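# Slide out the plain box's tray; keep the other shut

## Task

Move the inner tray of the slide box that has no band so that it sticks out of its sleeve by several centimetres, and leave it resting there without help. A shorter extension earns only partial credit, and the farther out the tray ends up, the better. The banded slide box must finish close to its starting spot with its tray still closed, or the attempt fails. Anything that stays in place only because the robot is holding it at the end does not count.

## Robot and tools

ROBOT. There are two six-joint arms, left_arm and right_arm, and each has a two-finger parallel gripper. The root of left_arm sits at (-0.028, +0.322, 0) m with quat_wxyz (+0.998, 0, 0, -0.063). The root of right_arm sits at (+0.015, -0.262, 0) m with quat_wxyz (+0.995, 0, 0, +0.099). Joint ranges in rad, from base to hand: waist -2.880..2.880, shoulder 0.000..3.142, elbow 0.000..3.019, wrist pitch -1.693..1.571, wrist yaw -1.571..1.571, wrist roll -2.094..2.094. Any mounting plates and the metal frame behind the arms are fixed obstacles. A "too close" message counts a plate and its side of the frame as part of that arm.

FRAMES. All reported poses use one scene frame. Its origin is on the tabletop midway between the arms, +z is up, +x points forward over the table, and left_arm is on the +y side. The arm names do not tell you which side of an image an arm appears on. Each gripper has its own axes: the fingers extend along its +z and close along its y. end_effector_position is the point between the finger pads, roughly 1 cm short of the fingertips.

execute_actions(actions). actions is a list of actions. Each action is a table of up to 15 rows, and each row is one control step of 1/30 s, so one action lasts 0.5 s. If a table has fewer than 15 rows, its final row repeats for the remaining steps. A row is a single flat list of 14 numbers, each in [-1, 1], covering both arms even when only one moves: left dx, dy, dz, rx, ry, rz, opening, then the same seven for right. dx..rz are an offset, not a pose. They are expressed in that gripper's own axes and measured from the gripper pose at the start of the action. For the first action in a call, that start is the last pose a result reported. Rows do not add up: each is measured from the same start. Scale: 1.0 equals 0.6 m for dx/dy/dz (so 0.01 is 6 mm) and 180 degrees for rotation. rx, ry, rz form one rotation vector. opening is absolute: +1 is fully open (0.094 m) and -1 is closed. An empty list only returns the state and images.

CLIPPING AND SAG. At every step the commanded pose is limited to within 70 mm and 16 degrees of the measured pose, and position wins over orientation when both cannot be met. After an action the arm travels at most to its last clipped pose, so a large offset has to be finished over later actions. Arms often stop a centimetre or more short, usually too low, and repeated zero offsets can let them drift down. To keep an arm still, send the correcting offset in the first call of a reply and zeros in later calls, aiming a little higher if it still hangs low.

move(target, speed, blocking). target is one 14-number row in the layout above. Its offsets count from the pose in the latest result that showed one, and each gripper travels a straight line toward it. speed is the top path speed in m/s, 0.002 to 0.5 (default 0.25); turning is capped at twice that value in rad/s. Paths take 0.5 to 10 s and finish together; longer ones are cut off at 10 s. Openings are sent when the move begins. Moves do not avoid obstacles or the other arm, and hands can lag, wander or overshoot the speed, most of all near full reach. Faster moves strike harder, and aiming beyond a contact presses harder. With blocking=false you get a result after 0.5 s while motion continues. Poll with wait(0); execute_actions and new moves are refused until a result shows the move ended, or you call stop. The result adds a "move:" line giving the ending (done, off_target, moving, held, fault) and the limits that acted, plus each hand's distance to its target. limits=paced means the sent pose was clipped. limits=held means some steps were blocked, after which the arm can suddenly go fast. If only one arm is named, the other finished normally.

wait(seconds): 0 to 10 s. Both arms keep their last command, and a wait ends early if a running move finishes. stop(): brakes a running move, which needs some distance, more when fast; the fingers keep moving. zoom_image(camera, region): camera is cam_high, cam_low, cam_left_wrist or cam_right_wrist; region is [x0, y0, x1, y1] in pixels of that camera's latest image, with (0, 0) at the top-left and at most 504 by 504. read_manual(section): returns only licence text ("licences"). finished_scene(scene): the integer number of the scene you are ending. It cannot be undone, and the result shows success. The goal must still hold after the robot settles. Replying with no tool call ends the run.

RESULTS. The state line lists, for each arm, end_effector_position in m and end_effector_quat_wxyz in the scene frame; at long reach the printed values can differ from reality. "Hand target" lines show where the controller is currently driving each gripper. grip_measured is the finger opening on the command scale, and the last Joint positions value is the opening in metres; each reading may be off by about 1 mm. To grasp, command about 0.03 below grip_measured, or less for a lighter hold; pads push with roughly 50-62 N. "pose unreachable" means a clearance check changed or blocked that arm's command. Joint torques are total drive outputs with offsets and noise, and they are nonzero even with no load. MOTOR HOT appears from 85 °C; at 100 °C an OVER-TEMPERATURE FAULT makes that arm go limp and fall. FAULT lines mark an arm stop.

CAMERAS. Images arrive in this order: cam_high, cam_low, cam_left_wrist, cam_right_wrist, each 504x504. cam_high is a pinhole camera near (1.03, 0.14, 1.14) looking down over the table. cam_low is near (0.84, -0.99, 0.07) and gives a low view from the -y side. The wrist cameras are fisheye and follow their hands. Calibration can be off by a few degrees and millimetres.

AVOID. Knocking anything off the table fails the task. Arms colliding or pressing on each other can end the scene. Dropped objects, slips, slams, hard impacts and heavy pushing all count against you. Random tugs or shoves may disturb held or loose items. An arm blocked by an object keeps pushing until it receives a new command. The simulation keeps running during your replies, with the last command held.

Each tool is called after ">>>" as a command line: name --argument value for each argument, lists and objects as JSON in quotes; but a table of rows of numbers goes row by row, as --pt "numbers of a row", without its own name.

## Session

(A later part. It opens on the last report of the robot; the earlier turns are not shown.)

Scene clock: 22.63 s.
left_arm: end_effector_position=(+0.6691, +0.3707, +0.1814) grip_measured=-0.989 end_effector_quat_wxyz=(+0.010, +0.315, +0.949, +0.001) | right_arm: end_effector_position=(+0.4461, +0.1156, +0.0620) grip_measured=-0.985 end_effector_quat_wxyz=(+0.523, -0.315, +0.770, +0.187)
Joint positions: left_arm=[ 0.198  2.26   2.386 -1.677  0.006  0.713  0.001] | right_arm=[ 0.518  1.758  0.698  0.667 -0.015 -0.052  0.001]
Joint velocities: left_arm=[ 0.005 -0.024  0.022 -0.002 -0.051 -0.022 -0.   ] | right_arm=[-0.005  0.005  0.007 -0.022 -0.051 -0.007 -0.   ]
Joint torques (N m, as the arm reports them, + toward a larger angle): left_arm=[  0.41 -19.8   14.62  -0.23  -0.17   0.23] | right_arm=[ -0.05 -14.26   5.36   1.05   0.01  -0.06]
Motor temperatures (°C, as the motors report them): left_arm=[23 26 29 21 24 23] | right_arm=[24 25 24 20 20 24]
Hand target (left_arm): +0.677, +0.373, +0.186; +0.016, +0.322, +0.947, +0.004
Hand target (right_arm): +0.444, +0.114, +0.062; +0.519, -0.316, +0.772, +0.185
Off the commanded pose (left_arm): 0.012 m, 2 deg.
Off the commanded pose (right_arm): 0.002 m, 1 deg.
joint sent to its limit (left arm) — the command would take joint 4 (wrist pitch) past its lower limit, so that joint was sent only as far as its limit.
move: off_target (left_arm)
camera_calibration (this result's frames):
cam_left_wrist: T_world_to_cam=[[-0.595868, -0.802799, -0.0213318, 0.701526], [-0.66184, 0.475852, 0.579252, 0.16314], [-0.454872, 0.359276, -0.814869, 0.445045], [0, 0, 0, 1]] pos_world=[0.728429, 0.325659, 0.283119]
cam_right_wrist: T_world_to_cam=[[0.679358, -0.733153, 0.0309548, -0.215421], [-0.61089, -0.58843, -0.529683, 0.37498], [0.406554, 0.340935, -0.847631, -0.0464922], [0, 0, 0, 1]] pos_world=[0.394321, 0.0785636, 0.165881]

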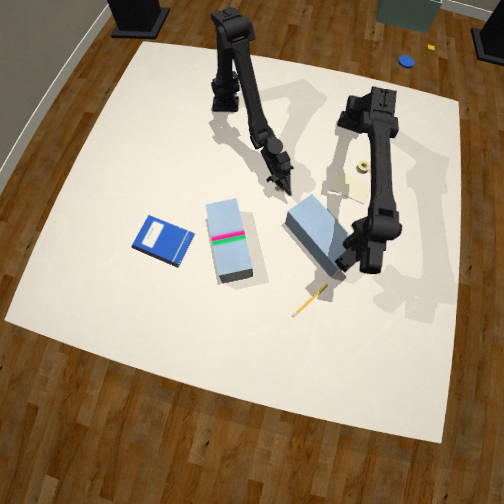

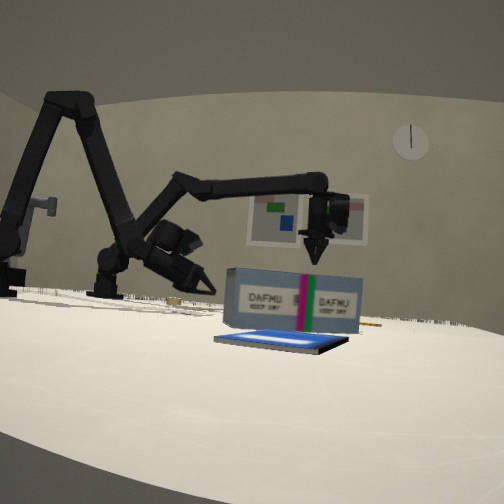

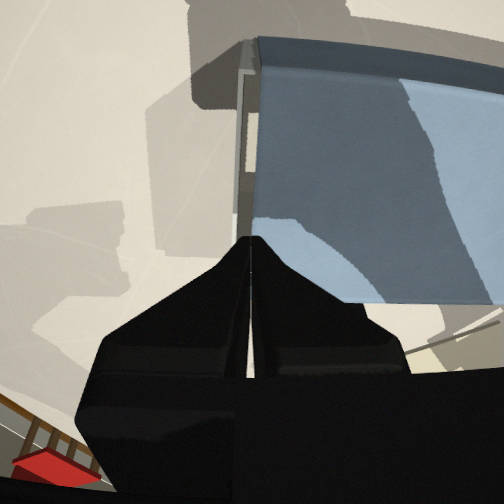

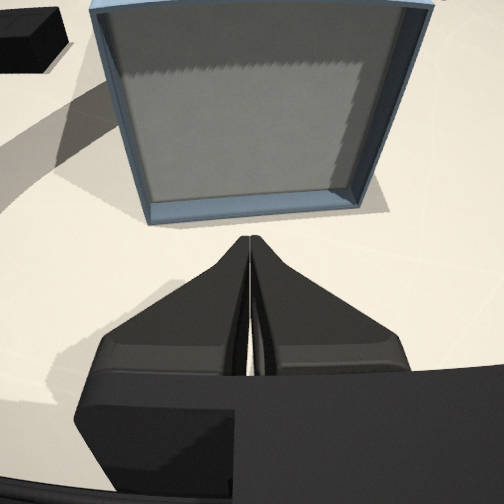

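>>> move --target '[0,0.002,0.05,0,0,0.017,-1,0,0,0,0,0,0,-1]' --speed 0.06

>>> zoom_image --camera "cam_left_wrist" --region '[190, 100, 310, 260]'

Scene clock: 23.83 s.
left_arm: end_effector_position=(+0.6686, +0.3706, +0.1567) grip_measured=-0.989 end_effector_quat_wxyz=(+0.008, +0.334, +0.943, -0.000) | right_arm: end_effector_position=(+0.4461, +0.1156, +0.0620) grip_measured=-0.985 end_effector_quat_wxyz=(+0.523, -0.315, +0.770, +0.187)
Joint positions: left_arm=[ 0.198  2.253  2.308 -1.612  0.006  0.753  0.001] | right_arm=[ 0.518  1.758  0.698  0.667 -0.015 -0.052  0.001]
Joint velocities: left_arm=[-0.005  0.005 -0.017  0.017  0.007  0.007 -0.   ] | right_arm=[-0.005 -0.005  0.007 -0.032  0.037  0.007 -0.   ]
Joint torques (N m, as the arm reports them, + toward a larger angle): left_arm=[  0.49 -20.47   9.52   1.16  -0.1    0.24] | right_arm=[ -0.03 -13.48   5.65   1.7   -0.01  -0.06]
Motor temperatures (°C, as the motors report them): left_arm=[23 26 29 21 24 23] | right_arm=[24 25 24 20 20 24]
Hand target (left_arm): +0.670, +0.372, +0.152; +0.010, +0.340, +0.940, +0.001
Hand target (right_arm): +0.446, +0.116, +0.062; +0.523, -0.315, +0.770, +0.187
Off the commanded pose (left_arm): 0.006 m, 1 deg.
Off the commanded pose (right_arm): 0.000 m, 0 deg.
move: done
camera_calibration (this result's frames):
cam_left_wrist: T_world_to_cam=[[-0.627034, -0.778768, -0.0186804, 0.712173], [-0.639892, 0.501244, 0.582489, 0.152534], [-0.44426, 0.377193, -0.812624, 0.410601], [0, 0, 0, 1]] pos_world=[0.726575, 0.323285, 0.258119]
cam_right_wrist: T_world_to_cam=[[0.679358, -0.733153, 0.0309548, -0.215421], [-0.61089, -0.58843, -0.529683, 0.37498], [0.406554, 0.340935, -0.847631, -0.0464922], [0, 0, 0, 1]] pos_world=[0.394321, 0.0785636, 0.165881]

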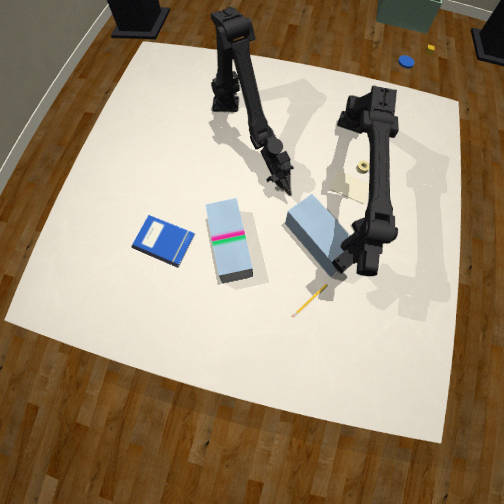

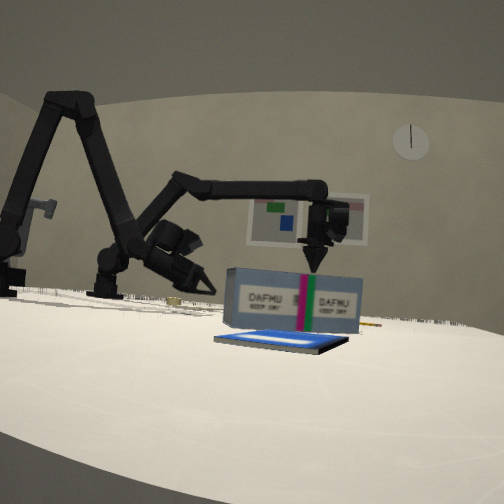

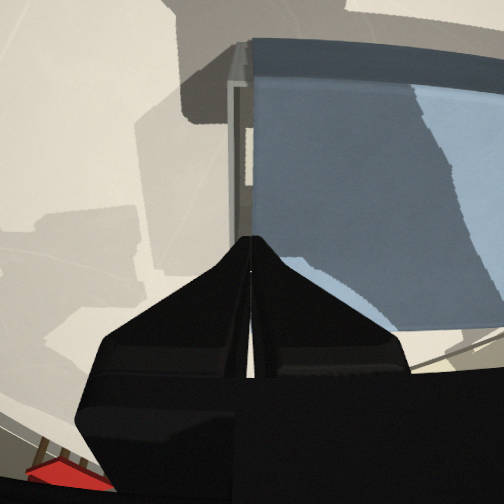

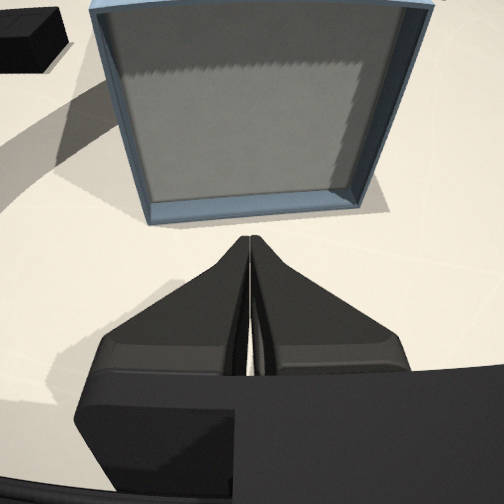

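Region (190, 100, 310, 260) of cam_left_wrist's 504x504 image, scaled by 3.150, with more detail than that image has; it fills the left 378 columns of this view, and the rest is white.

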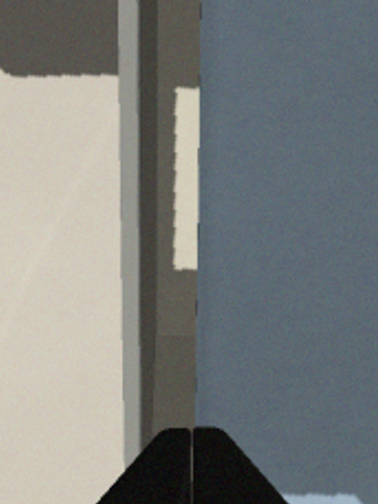

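>>> move --target '[0,0.011,0.025,0,0,0,-1,0,0,0,0,0,0,-1]' --speed 0.04

>>> zoom_image --camera "cam_left_wrist" --region '[190, 100, 310, 260]'

Scene clock: 24.63 s.
left_arm: end_effector_position=(+0.6709, +0.3708, +0.1567) grip_measured=-0.989 end_effector_quat_wxyz=(+0.012, +0.334, +0.942, +0.002) | right_arm: end_effector_position=(+0.4461, +0.1156, +0.0620) grip_measured=-0.985 end_effector_quat_wxyz=(+0.523, -0.315, +0.770, +0.187)
Joint positions: left_arm=[ 0.198  2.253  2.308 -1.602  0.006  0.754  0.001] | right_arm=[ 0.518  1.758  0.698  0.667 -0.015 -0.052  0.001]
Joint velocities: left_arm=[-0.005  0.005 -0.002 -0.012 -0.066 -0.022 -0.001] | right_arm=[-0.015 -0.015  0.017  0.002  0.037 -0.051  0.001]
Joint torques (N m, as the arm reports them, + toward a larger angle): left_arm=[  0.84 -20.16   9.41   1.18  -0.09   0.16] | right_arm=[ -0.01 -13.52   5.68   1.68  -0.01  -0.05]
Motor temperatures (°C, as the motors report them): left_arm=[23 27 29 21 24 23] | right_arm=[24 25 24 20 20 24]
Hand target (left_arm): +0.673, +0.376, +0.142; +0.008, +0.334, +0.943, -0.000
Hand target (right_arm): +0.446, +0.116, +0.062; +0.523, -0.315, +0.770, +0.187
Off the commanded pose (left_arm): 0.016 m, 1 deg.
Off the commanded pose (right_arm): 0.000 m, 0 deg.
move: off_target (left_arm)
camera_calibration (this result's frames):
cam_left_wrist: T_world_to_cam=[[-0.627716, -0.778035, -0.0252064, 0.71498], [-0.644835, 0.501566, 0.576732, 0.158019], [-0.436075, 0.378278, -0.816544, 0.406331], [0, 0, 0, 1]] pos_world=[0.727891, 0.323316, 0.258675]
cam_right_wrist: T_world_to_cam=[[0.679358, -0.733153, 0.0309548, -0.215421], [-0.61089, -0.58843, -0.529683, 0.37498], [0.406554, 0.340935, -0.847631, -0.0464922], [0, 0, 0, 1]] pos_world=[0.394321, 0.0785636, 0.165881]

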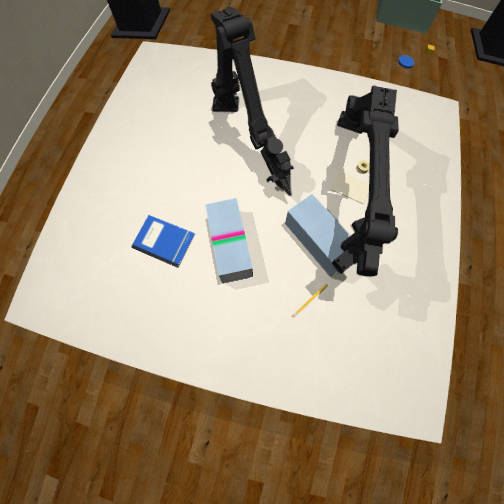

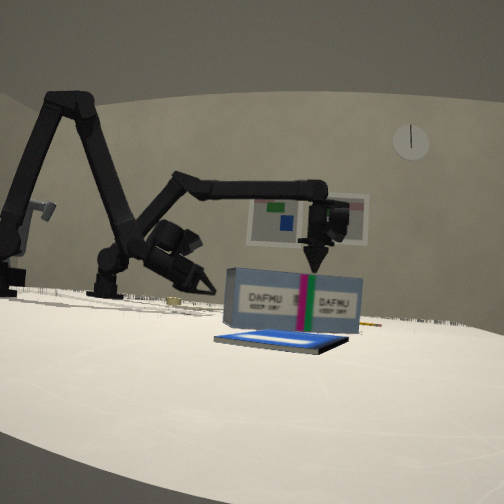

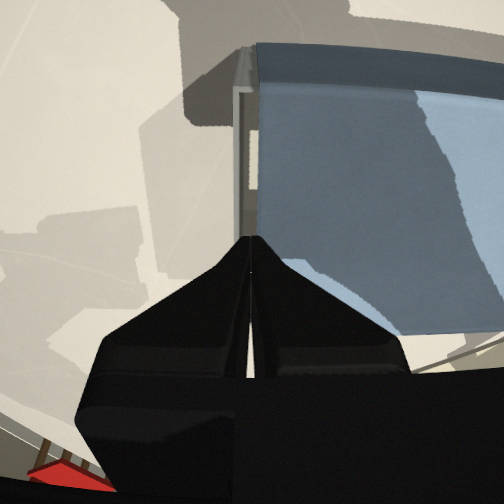

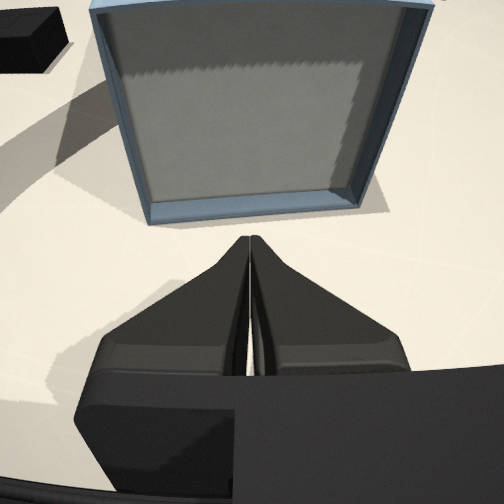

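Region (190, 100, 310, 260) of cam_left_wrist's 504x504 image, scaled by 3.150, with more detail than that image has; it fills the left 378 columns of this view, and the rest is white.

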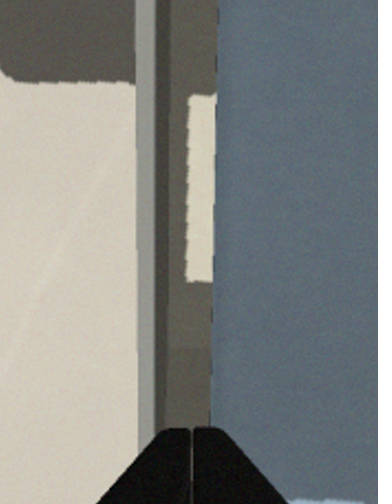

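>>> move --target '[0,0.004,0.07,0,0,0,-1,0,0,0,0,0,0,-1]' --speed 0.04

>>> zoom_image --camera "cam_left_wrist" --region '[190, 100, 310, 260]'

Scene clock: 26.07 s.
left_arm: end_effector_position=(+0.6728, +0.3710, +0.1322) grip_measured=-0.989 end_effector_quat_wxyz=(+0.018, +0.334, +0.942, +0.004) | right_arm: end_effector_position=(+0.4461, +0.1156, +0.0620) grip_measured=-0.985 end_effector_quat_wxyz=(+0.523, -0.315, +0.770, +0.187)
Joint positions: left_arm=[ 0.198  2.247  2.233 -1.521  0.006  0.754  0.001] | right_arm=[ 0.518  1.758  0.698  0.667 -0.015 -0.052  0.001]
Joint velocities: left_arm=[-0.005 -0.005  0.012  0.007 -0.022 -0.022 -0.   ] | right_arm=[-0.005 -0.015  0.017  0.007 -0.051 -0.022 -0.001]
Joint torques (N m, as the arm reports them, + toward a larger angle): left_arm=[  0.35 -20.03   8.81   1.36  -0.12   0.14] | right_arm=[ -0.09 -13.45   5.67   1.68  -0.01  -0.06]
Motor temperatures (°C, as the motors report them): left_arm=[23 27 29 21 24 23] | right_arm=[24 25 24 20 20 24]
Hand target (left_arm): +0.673, +0.373, +0.115; +0.012, +0.334, +0.942, +0.002
Hand target (right_arm): +0.446, +0.116, +0.062; +0.523, -0.315, +0.770, +0.187
Off the commanded pose (left_arm): 0.018 m, 1 deg.
Off the commanded pose (right_arm): 0.000 m, 0 deg.
move: off_target (left_arm)
camera_calibration (this result's frames):
cam_left_wrist: T_world_to_cam=[[-0.627371, -0.77801, -0.0332744, 0.716492], [-0.651595, 0.501075, 0.569516, 0.178996], [-0.426416, 0.378979, -0.821307, 0.380971], [0, 0, 0, 1]] pos_world=[0.728591, 0.323367, 0.234794]
cam_right_wrist: T_world_to_cam=[[0.679358, -0.733153, 0.0309548, -0.215421], [-0.61089, -0.58843, -0.529683, 0.37498], [0.406554, 0.340935, -0.847631, -0.0464922], [0, 0, 0, 1]] pos_world=[0.394321, 0.0785636, 0.165881]

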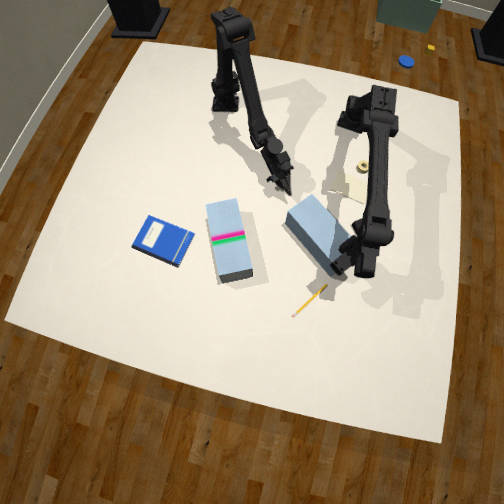

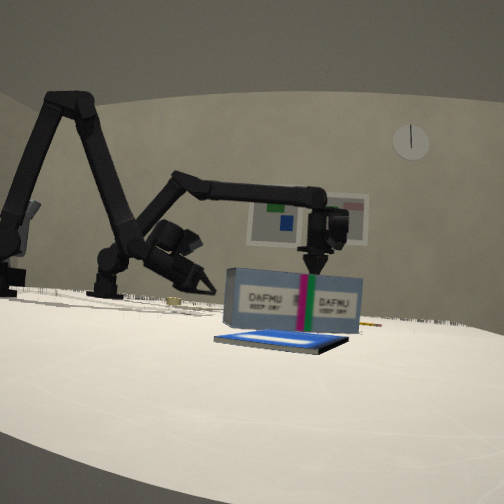

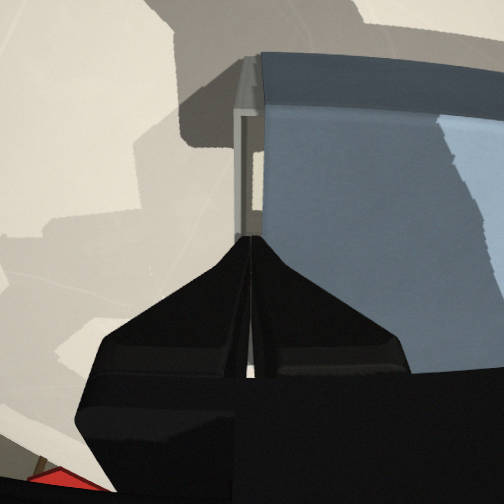

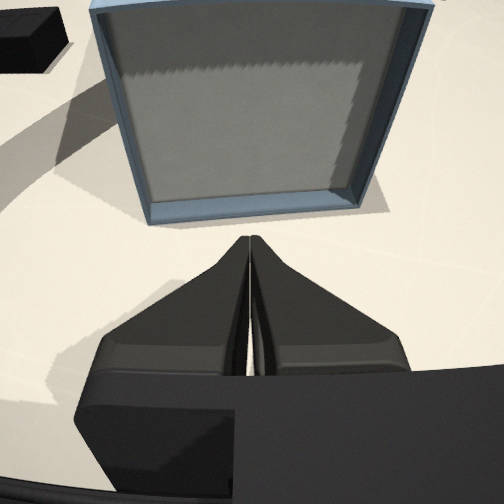

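Region (190, 100, 310, 260) of cam_left_wrist's 504x504 image, scaled by 3.150, with more detail than that image has; it fills the left 378 columns of this view, and the rest is white.

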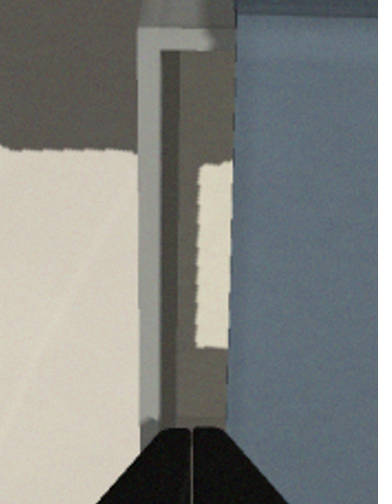

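The fingertips are centred over the gap, so I'm lowering them into it.

>>> move --target '[0,-0.003,0.06,0,0,0,-1,0,0,0,0,0,0,-1]' --speed 0.03

Scene clock: 27.53 s.
left_arm: end_effector_position=(+0.6725, +0.3709, +0.1314) grip_measured=-0.989 end_effector_quat_wxyz=(+0.033, +0.334, +0.942, +0.011) | right_arm: end_effector_position=(+0.4461, +0.1156, +0.0620) grip_measured=-0.985 end_effector_quat_wxyz=(+0.523, -0.315, +0.770, +0.187)
Joint positions: left_arm=[ 0.198  2.214  2.172 -1.458  0.006  0.754  0.001] | right_arm=[ 0.518  1.758  0.698  0.667 -0.015 -0.052  0.001]
Joint velocities: left_arm=[-0.005 -0.005 -0.012 -0.017  0.007  0.007 -0.001] | right_arm=[ 0.005  0.005  0.002 -0.017 -0.007  0.007 -0.   ]
Joint torques (N m, as the arm reports them, + toward a larger angle): left_arm=[  0.02 -18.18   8.28   1.71  -0.11   0.09] | right_arm=[ -0.06 -13.44   5.68   1.68  -0.01  -0.06]
Motor temperatures (°C, as the motors report them): left_arm=[23 27 29 21 24 23] | right_arm=[24 25 24 20 20 24]
Hand target (left_arm): +0.672, +0.369, +0.097; +0.017, +0.334, +0.942, +0.004
Hand target (right_arm): +0.446, +0.116, +0.062; +0.523, -0.315, +0.770, +0.187
Off the commanded pose (left_arm): 0.035 m, 2 deg.
Off the commanded pose (right_arm): 0.000 m, 0 deg.
move: off_target (left_arm)
camera_calibration (this result's frames):
cam_left_wrist: T_world_to_cam=[[-0.625809, -0.777896, -0.0569268, 0.718257], [-0.67094, 0.49967, 0.547876, 0.195652], [-0.397746, 0.38106, -0.83462, 0.361843], [0, 0, 0, 1]] pos_world=[0.724684, 0.323084, 0.235696]
cam_right_wrist: T_world_to_cam=[[0.679358, -0.733153, 0.0309548, -0.215421], [-0.61089, -0.58843, -0.529683, 0.37498], [0.406554, 0.340935, -0.847631, -0.0464922], [0, 0, 0, 1]] pos_world=[0.394321, 0.0785636, 0.165881]

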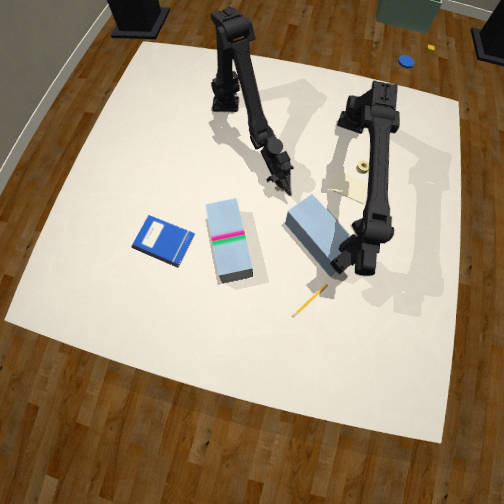

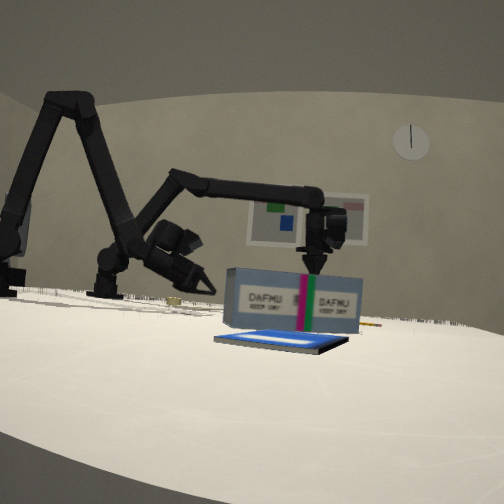

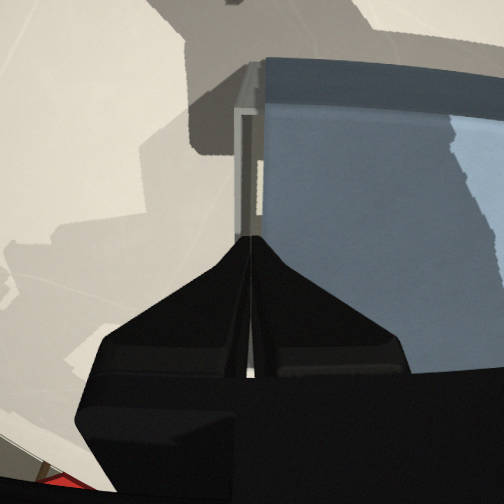

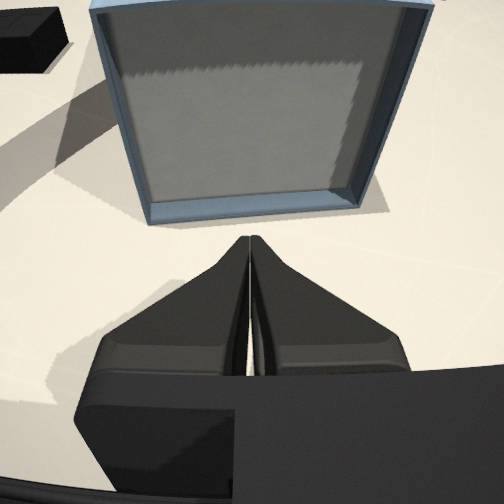

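>>> move --target '[0,0.025,0.03,-0.008,0.02,0,-1,-0.03,0.006,0.095,-0.015,0,-0.006,-1]' --speed 0.05

>>> zoom_image --camera "cam_left_wrist" --region '[190, 100, 310, 260]'

Scene clock: 29.23 s.
left_arm: end_effector_position=(+0.6737, +0.3807, +0.1283) grip_measured=-0.989 end_effector_quat_wxyz=(+0.016, +0.333, +0.942, +0.034) | right_arm: end_effector_position=(+0.4769, +0.1534, +0.0592) grip_measured=-0.985 end_effector_quat_wxyz=(+0.517, -0.330, +0.763, +0.204)
Joint positions: left_arm=[ 0.198  2.234  2.199 -1.479 -0.05   0.754  0.001] | right_arm=[ 0.518  1.846  0.839  0.614 -0.063 -0.057  0.001]
Joint velocities: left_arm=[-0.005  0.005  0.002 -0.012  0.022  0.051  0.   ] | right_arm=[ 0.005  0.015  0.002 -0.027 -0.037 -0.081  0.001]
Joint torques (N m, as the arm reports them, + toward a larger angle): left_arm=[  0.4  -17.88  14.33  -0.03  -0.34   0.12] | right_arm=[ -0.47 -13.64   8.63   1.13  -0.14  -0.22]
Motor temperatures (°C, as the motors report them): left_arm=[23 28 29 21 24 23] | right_arm=[24 25 24 20 20 24]
Hand target (left_arm): +0.682, +0.383, +0.114; +0.009, +0.333, +0.942, +0.033
Hand target (right_arm): +0.487, +0.159, +0.058; +0.517, -0.335, +0.762, +0.200
Off the commanded pose (left_arm): 0.017 m, 1 deg.
Off the commanded pose (right_arm): 0.012 m, 1 deg.
move: off_target (left_arm, right_arm)
camera_calibration (this result's frames):
cam_left_wrist: T_world_to_cam=[[-0.624339, -0.776131, -0.0884418, 0.728776], [-0.662591, 0.466206, 0.586196, 0.195414], [-0.413732, 0.424585, -0.805328, 0.346513], [0, 0, 0, 1]] pos_world=[0.727846, 0.327398, 0.22896]
cam_right_wrist: T_world_to_cam=[[0.712869, -0.701079, 0.017501, -0.228694], [-0.587513, -0.610648, -0.530978, 0.406904], [0.382944, 0.368235, -0.847205, -0.0673123], [0, 0, 0, 1]] pos_world=[0.427867, 0.112929, 0.163032]

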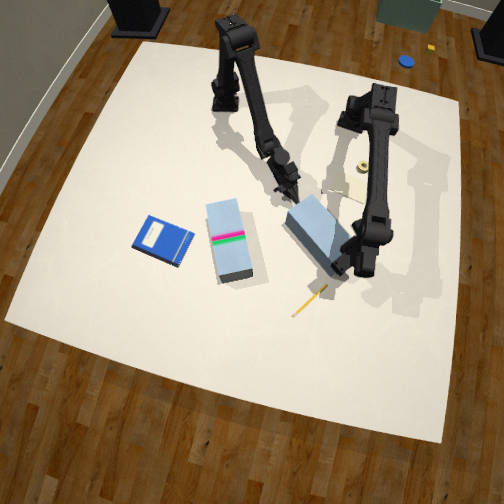

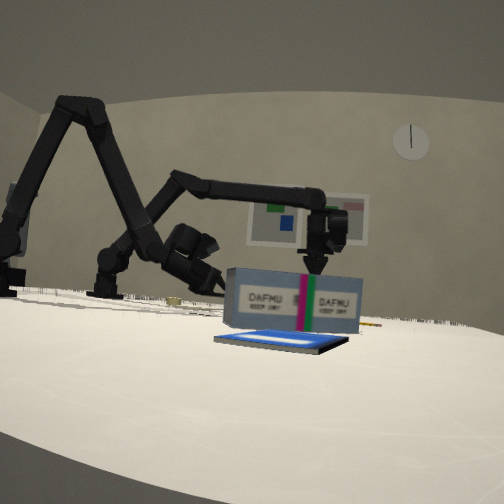

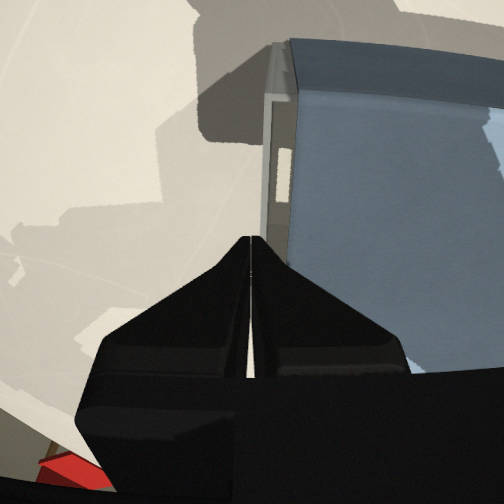

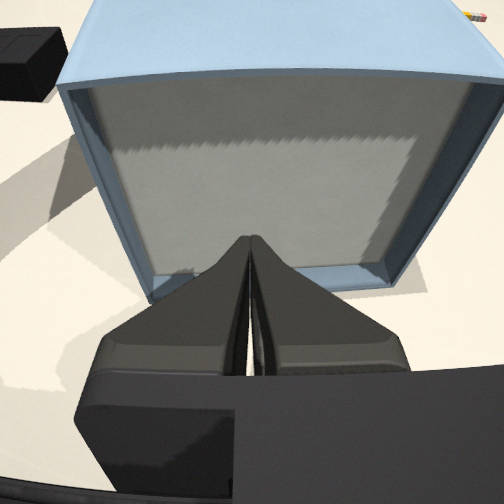

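Region (190, 100, 310, 260) of cam_left_wrist's 504x504 image, scaled by 3.150, with more detail than that image has; it fills the left 378 columns of this view, and the rest is white.

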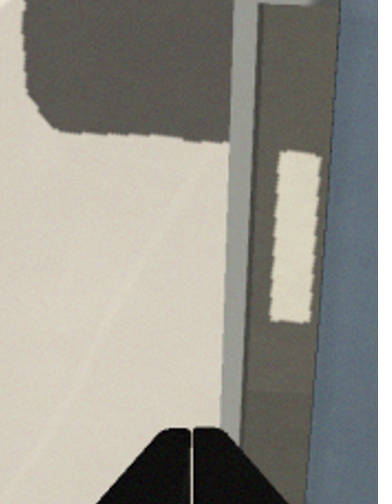

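>>> execute_actions --actions '[[[0,0,0.02,0,0,0,-0.76,0,0,0,0,0,0,-1]],[[0,0,0.04,0,0,0,-0.76,0,0,0,0,0,0,-1]],[[0,0,0.04,0,0,0,-0.76,0,0,0,0,0,0,-1]]]'

>>> zoom_image --camera "cam_left_wrist" --region '[190, 100, 350, 300]'

Scene clock: 30.87 s.
left_arm: end_effector_position=(+0.6760, +0.3811, +0.1283) grip_measured=-0.762 end_effector_quat_wxyz=(+0.035, +0.332, +0.941, +0.043) | right_arm: end_effector_position=(+0.4769, +0.1534, +0.0592) grip_measured=-0.985 end_effector_quat_wxyz=(+0.517, -0.330, +0.763, +0.204)
Joint positions: left_arm=[ 0.198  2.205  2.145 -1.412 -0.051  0.754  0.011] | right_arm=[ 0.518  1.846  0.839  0.614 -0.063 -0.057  0.001]
Joint velocities: left_arm=[ 0.005 -0.015  0.002  0.012 -0.081 -0.007  0.   ] | right_arm=[-0.005 -0.005 -0.002 -0.017 -0.007  0.051  0.   ]
Joint torques (N m, as the arm reports them, + toward a larger angle): left_arm=[  0.52 -19.17   8.8    1.73  -0.14   0.11] | right_arm=[ -0.11 -15.42   6.04   1.71  -0.03  -0.06]
Motor temperatures (°C, as the motors report them): left_arm=[23 28 29 21 24 23] | right_arm=[24 25 24 20 20 24]
Hand target (left_arm): +0.677, +0.382, +0.105; +0.028, +0.333, +0.942, +0.040
Hand target (right_arm): +0.477, +0.153, +0.059; +0.517, -0.330, +0.763, +0.204
Off the commanded pose (left_arm): 0.024 m, 1 deg.
Off the commanded pose (right_arm): 0.000 m, 0 deg.
camera_calibration (this result's frames):
cam_left_wrist: T_world_to_cam=[[-0.619849, -0.775728, -0.118465, 0.731235], [-0.687001, 0.463484, 0.559654, 0.217732], [-0.379233, 0.428287, -0.820215, 0.324445], [0, 0, 0, 1]] pos_world=[0.725878, 0.327368, 0.230886]
cam_right_wrist: T_world_to_cam=[[0.712869, -0.701079, 0.017501, -0.228694], [-0.587513, -0.610648, -0.530978, 0.406904], [0.382944, 0.368235, -0.847205, -0.0673123], [0, 0, 0, 1]] pos_world=[0.427867, 0.112929, 0.163032]

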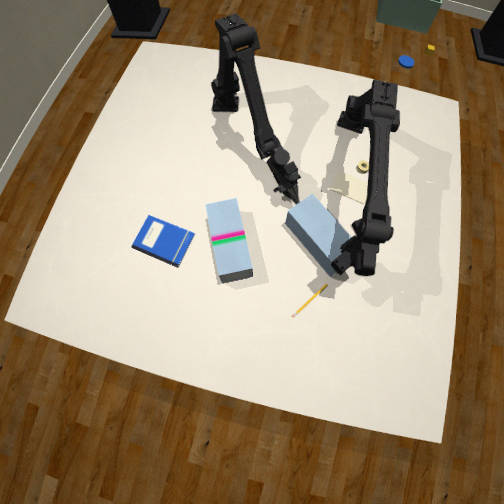

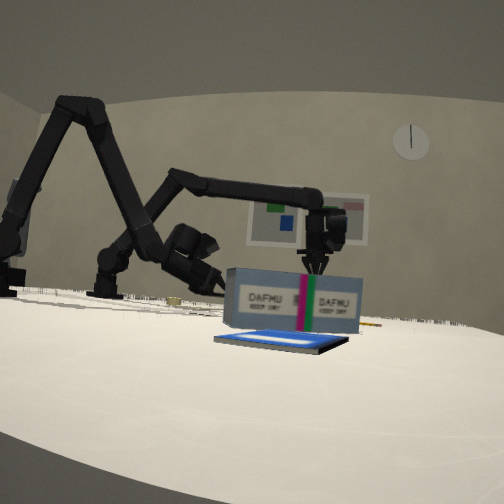

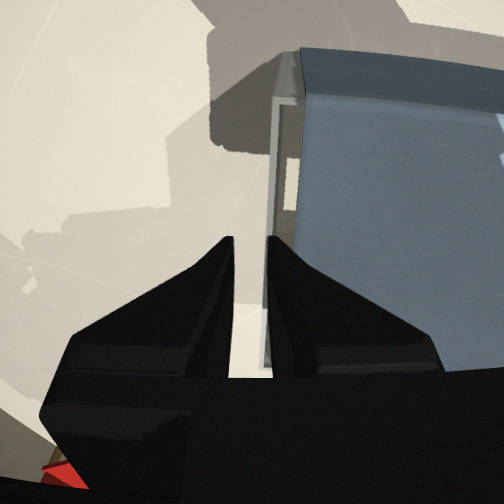

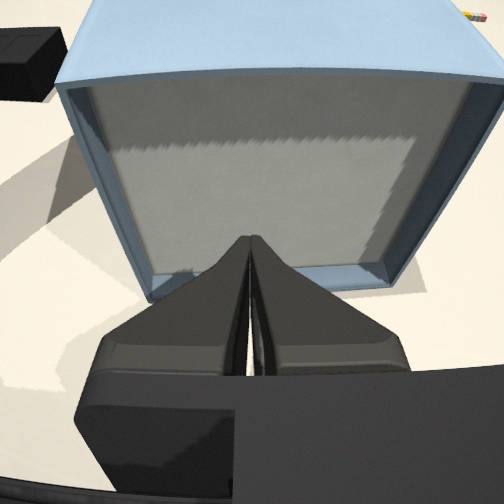

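Region (190, 100, 350, 300) of cam_left_wrist's 504x504 image, scaled by 2.520, with more detail than that image has; it fills the left 403 columns of this view, and the rest is white.

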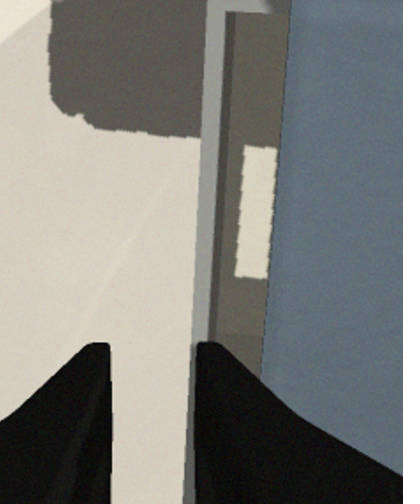

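>>> execute_actions --actions '[[[0,-0.004,0.03,0,0,0,-0.66,0,0,0,0,0,0,-1]],[[0,-0.004,0.04,0,0,0,-0.66,0,0,0,0,0,0,-1]]]'

>>> zoom_image --camera "cam_left_wrist" --region '[190, 100, 350, 300]'

Scene clock: 31.93 s.
left_arm: end_effector_position=(+0.6767, +0.3820, +0.1209) grip_measured=-0.663 end_effector_quat_wxyz=(+0.046, +0.332, +0.941, +0.050) | right_arm: end_effector_position=(+0.4769, +0.1534, +0.0592) grip_measured=-0.985 end_effector_quat_wxyz=(+0.517, -0.330, +0.763, +0.204)
Joint positions: left_arm=[ 0.199  2.188  2.095 -1.353 -0.055  0.754  0.016] | right_arm=[ 0.518  1.846  0.839  0.614 -0.063 -0.057  0.001]
Joint velocities: left_arm=[ 0.005 -0.005 -0.022  0.002 -0.037  0.007 -0.001] | right_arm=[-0.005 -0.015 -0.012  0.022 -0.007 -0.081  0.001]
Joint torques (N m, as the arm reports them, + toward a larger angle): left_arm=[  0.12 -19.37   8.82   1.66  -0.14   0.08] | right_arm=[ -0.13 -15.37   6.03   1.7   -0.03  -0.06]
Motor temperatures (°C, as the motors report them): left_arm=[23 28 29 21 24 23] | right_arm=[24 25 24 20 20 24]
Hand target (left_arm): +0.676, +0.381, +0.101; +0.039, +0.332, +0.941, +0.046
Hand target (right_arm): +0.477, +0.153, +0.059; +0.517, -0.330, +0.763, +0.204
Off the commanded pose (left_arm): 0.020 m, 1 deg.
Off the commanded pose (right_arm): 0.000 m, 0 deg.
camera_calibration (this result's frames):
cam_left_wrist: T_world_to_cam=[[-0.616016, -0.775526, -0.138144, 0.731212], [-0.701292, 0.460049, 0.544559, 0.234751], [-0.358766, 0.432336, -0.827268, 0.3037], [0, 0, 0, 1]] pos_world=[0.724025, 0.327776, 0.224418]
cam_right_wrist: T_world_to_cam=[[0.712869, -0.701079, 0.017501, -0.228694], [-0.587513, -0.610648, -0.530978, 0.406904], [0.382944, 0.368235, -0.847205, -0.0673123], [0, 0, 0, 1]] pos_world=[0.427867, 0.112929, 0.163032]

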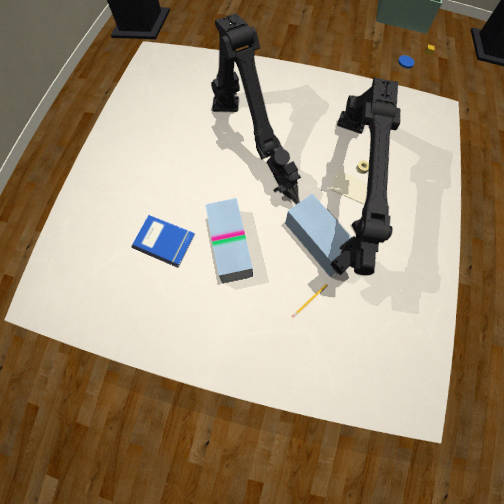

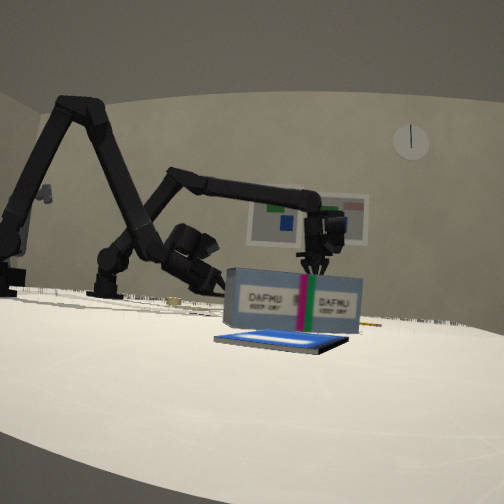

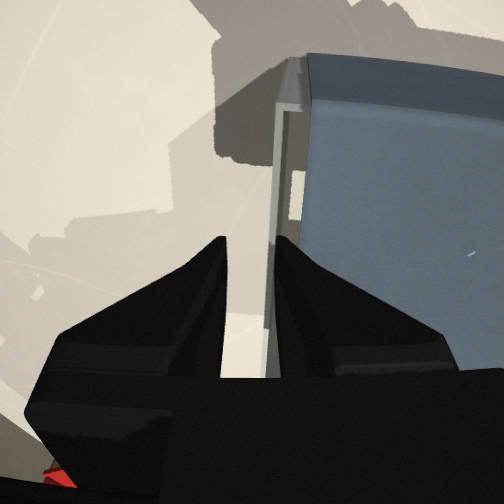

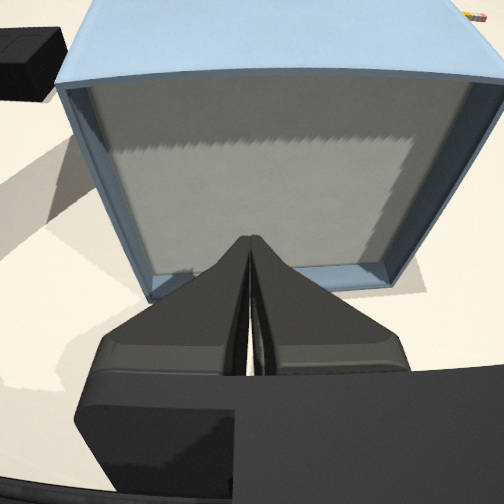

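Region (190, 100, 350, 300) of cam_left_wrist's 504x504 image, scaled by 2.520, with more detail than that image has; it fills the left 403 columns of this view, and the rest is white.

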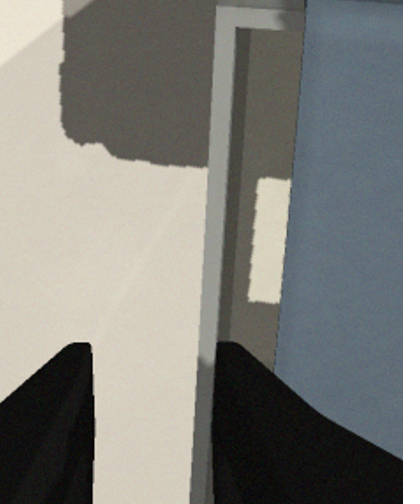

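>>> move --target '[0,-0.02,0.04,0,0,0,-0.5,-0.026,-0.004,0.07,0,0,0,-1]' --speed 0.04

Scene clock: 33.47 s.
left_arm: end_effector_position=(+0.6811, +0.3854, +0.1223) grip_measured=-0.503 end_effector_quat_wxyz=(+0.067, +0.329, +0.940, +0.066) | right_arm: end_effector_position=(+0.4955, +0.1695, +0.0610) grip_measured=-0.985 end_effector_quat_wxyz=(+0.516, -0.330, +0.764, +0.204)
Joint positions: left_arm=[ 0.2    2.162  2.049 -1.282 -0.068  0.754  0.023] | right_arm=[ 0.518  1.882  0.913  0.574 -0.063 -0.057  0.001]
Joint velocities: left_arm=[-0.015 -0.005 -0.027 -0.017  0.022 -0.037  0.   ] | right_arm=[ 0.005 -0.015 -0.007 -0.017  0.007  0.037 -0.   ]
Joint torques (N m, as the arm reports them, + toward a larger angle): left_arm=[ -1.06 -18.89   8.     0.67   0.27  -0.02] | right_arm=[  0.27 -12.93  10.83   0.99   0.08  -0.04]
Motor temperatures (°C, as the motors report them): left_arm=[23 28 29 21 24 23] | right_arm=[24 25 24 20 20 24]
Hand target (left_arm): +0.672, +0.375, +0.096; +0.046, +0.331, +0.941, +0.050
Hand target (right_arm): +0.509, +0.183, +0.059; +0.517, -0.330, +0.763, +0.204
Off the commanded pose (left_arm): 0.030 m, 3 deg.
Off the commanded pose (right_arm): 0.021 m, 0 deg.
move: off_target (left_arm, right_arm)
camera_calibration (this result's frames):
cam_left_wrist: T_world_to_cam=[[-0.605623, -0.774767, -0.18154, 0.734656], [-0.729243, 0.449065, 0.51628, 0.262247], [-0.318474, 0.445058, -0.836958, 0.273812], [0, 0, 0, 1]] pos_world=[0.723368, 0.329559, 0.227145]
cam_right_wrist: T_world_to_cam=[[0.712884, -0.701066, 0.0174122, -0.230638], [-0.587971, -0.611046, -0.530011, 0.428852], [0.382213, 0.367599, -0.847812, -0.078318], [0, 0, 0, 1]] pos_world=[0.446505, 0.129146, 0.164914]

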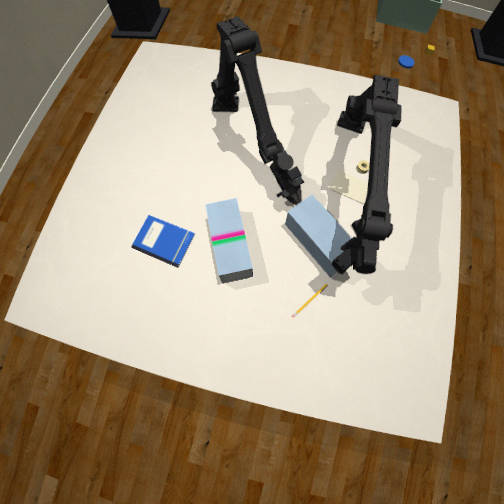

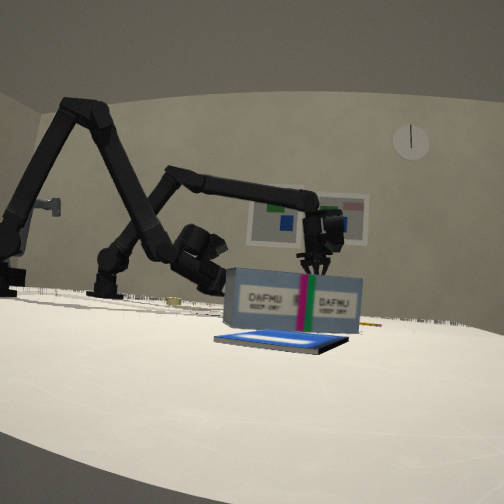

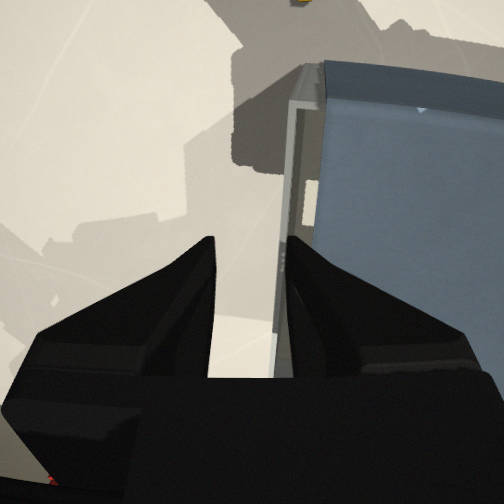

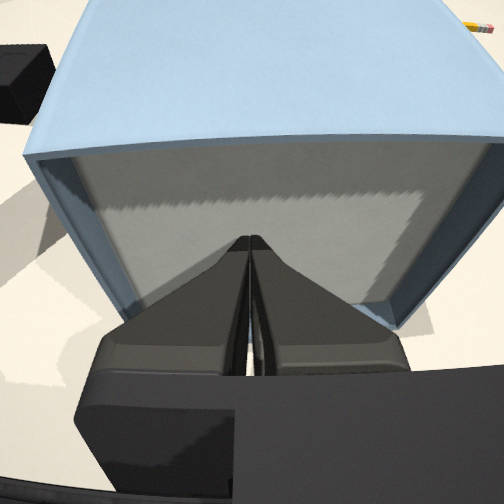

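>>> move --target '[0,-0.06,0.06,0.03,0.015,0,-0.2,-0.038,0.005,0.105,0,0,0,-1]' --speed 0.04

Scene clock: 35.57 s.
left_arm: end_effector_position=(+0.6822, +0.3989, +0.1237) grip_measured=-0.202 end_effector_quat_wxyz=(+0.073, +0.311, +0.945, +0.067) | right_arm: end_effector_position=(+0.5237, +0.1979, +0.0619) grip_measured=-0.985 end_effector_quat_wxyz=(+0.514, -0.330, +0.766, +0.200)
Joint positions: left_arm=[ 0.219  2.161  2.049 -1.272 -0.064  0.734  0.037] | right_arm=[ 0.526  1.944  1.04   0.502 -0.049 -0.057  0.001]
Joint velocities: left_arm=[ 0.015 -0.015  0.007 -0.017  0.051  0.022 -0.   ] | right_arm=[ 0.005 -0.005 -0.002  0.012 -0.007 -0.022 -0.   ]
Joint torques (N m, as the arm reports them, + toward a larger angle): left_arm=[ -3.62 -17.87   7.88  -0.91   0.96  -0.01] | right_arm=[  0.72 -13.37  12.62   1.04   0.04   0.  ]
Motor temperatures (°C, as the motors report them): left_arm=[23 28 29 21 24 23] | right_arm=[24 25 25 20 20 24]
Hand target (left_arm): +0.665, +0.362, +0.083; +0.029, +0.330, +0.943, +0.030
Hand target (right_arm): +0.538, +0.218, +0.060; +0.516, -0.330, +0.764, +0.204
Off the commanded pose (left_arm): 0.060 m, 7 deg.
Off the commanded pose (right_arm): 0.027 m, 1 deg.
move: off_target (left_arm, right_arm)
camera_calibration (this result's frames):
cam_left_wrist: T_world_to_cam=[[-0.57331, -0.798162, -0.185073, 0.733747], [-0.752576, 0.423675, 0.504113, 0.283774], [-0.323953, 0.428295, -0.843575, 0.280616], [0, 0, 0, 1]] pos_world=[0.725133, 0.345235, 0.229464]
cam_right_wrist: T_world_to_cam=[[0.709644, -0.704216, 0.022033, -0.228787], [-0.592055, -0.612988, -0.52318, 0.465374], [0.381937, 0.358227, -0.851938, -0.0964722], [0, 0, 0, 1]] pos_world=[0.474731, 0.158712, 0.166327]

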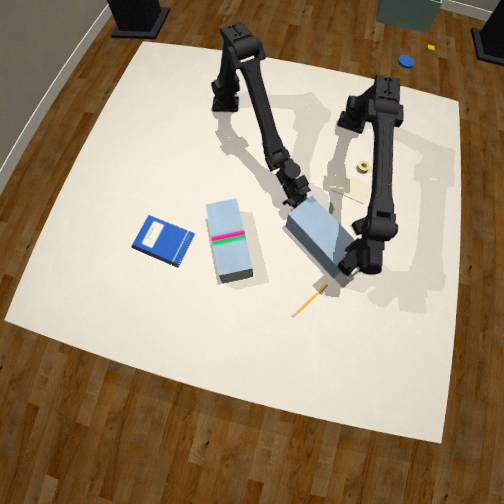

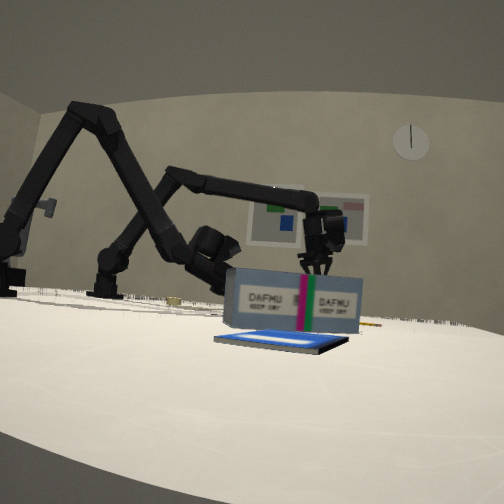

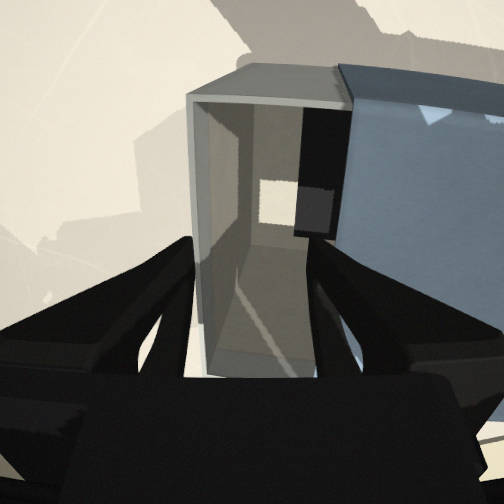

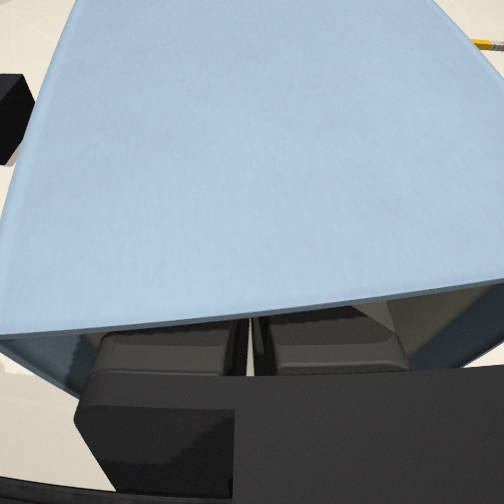

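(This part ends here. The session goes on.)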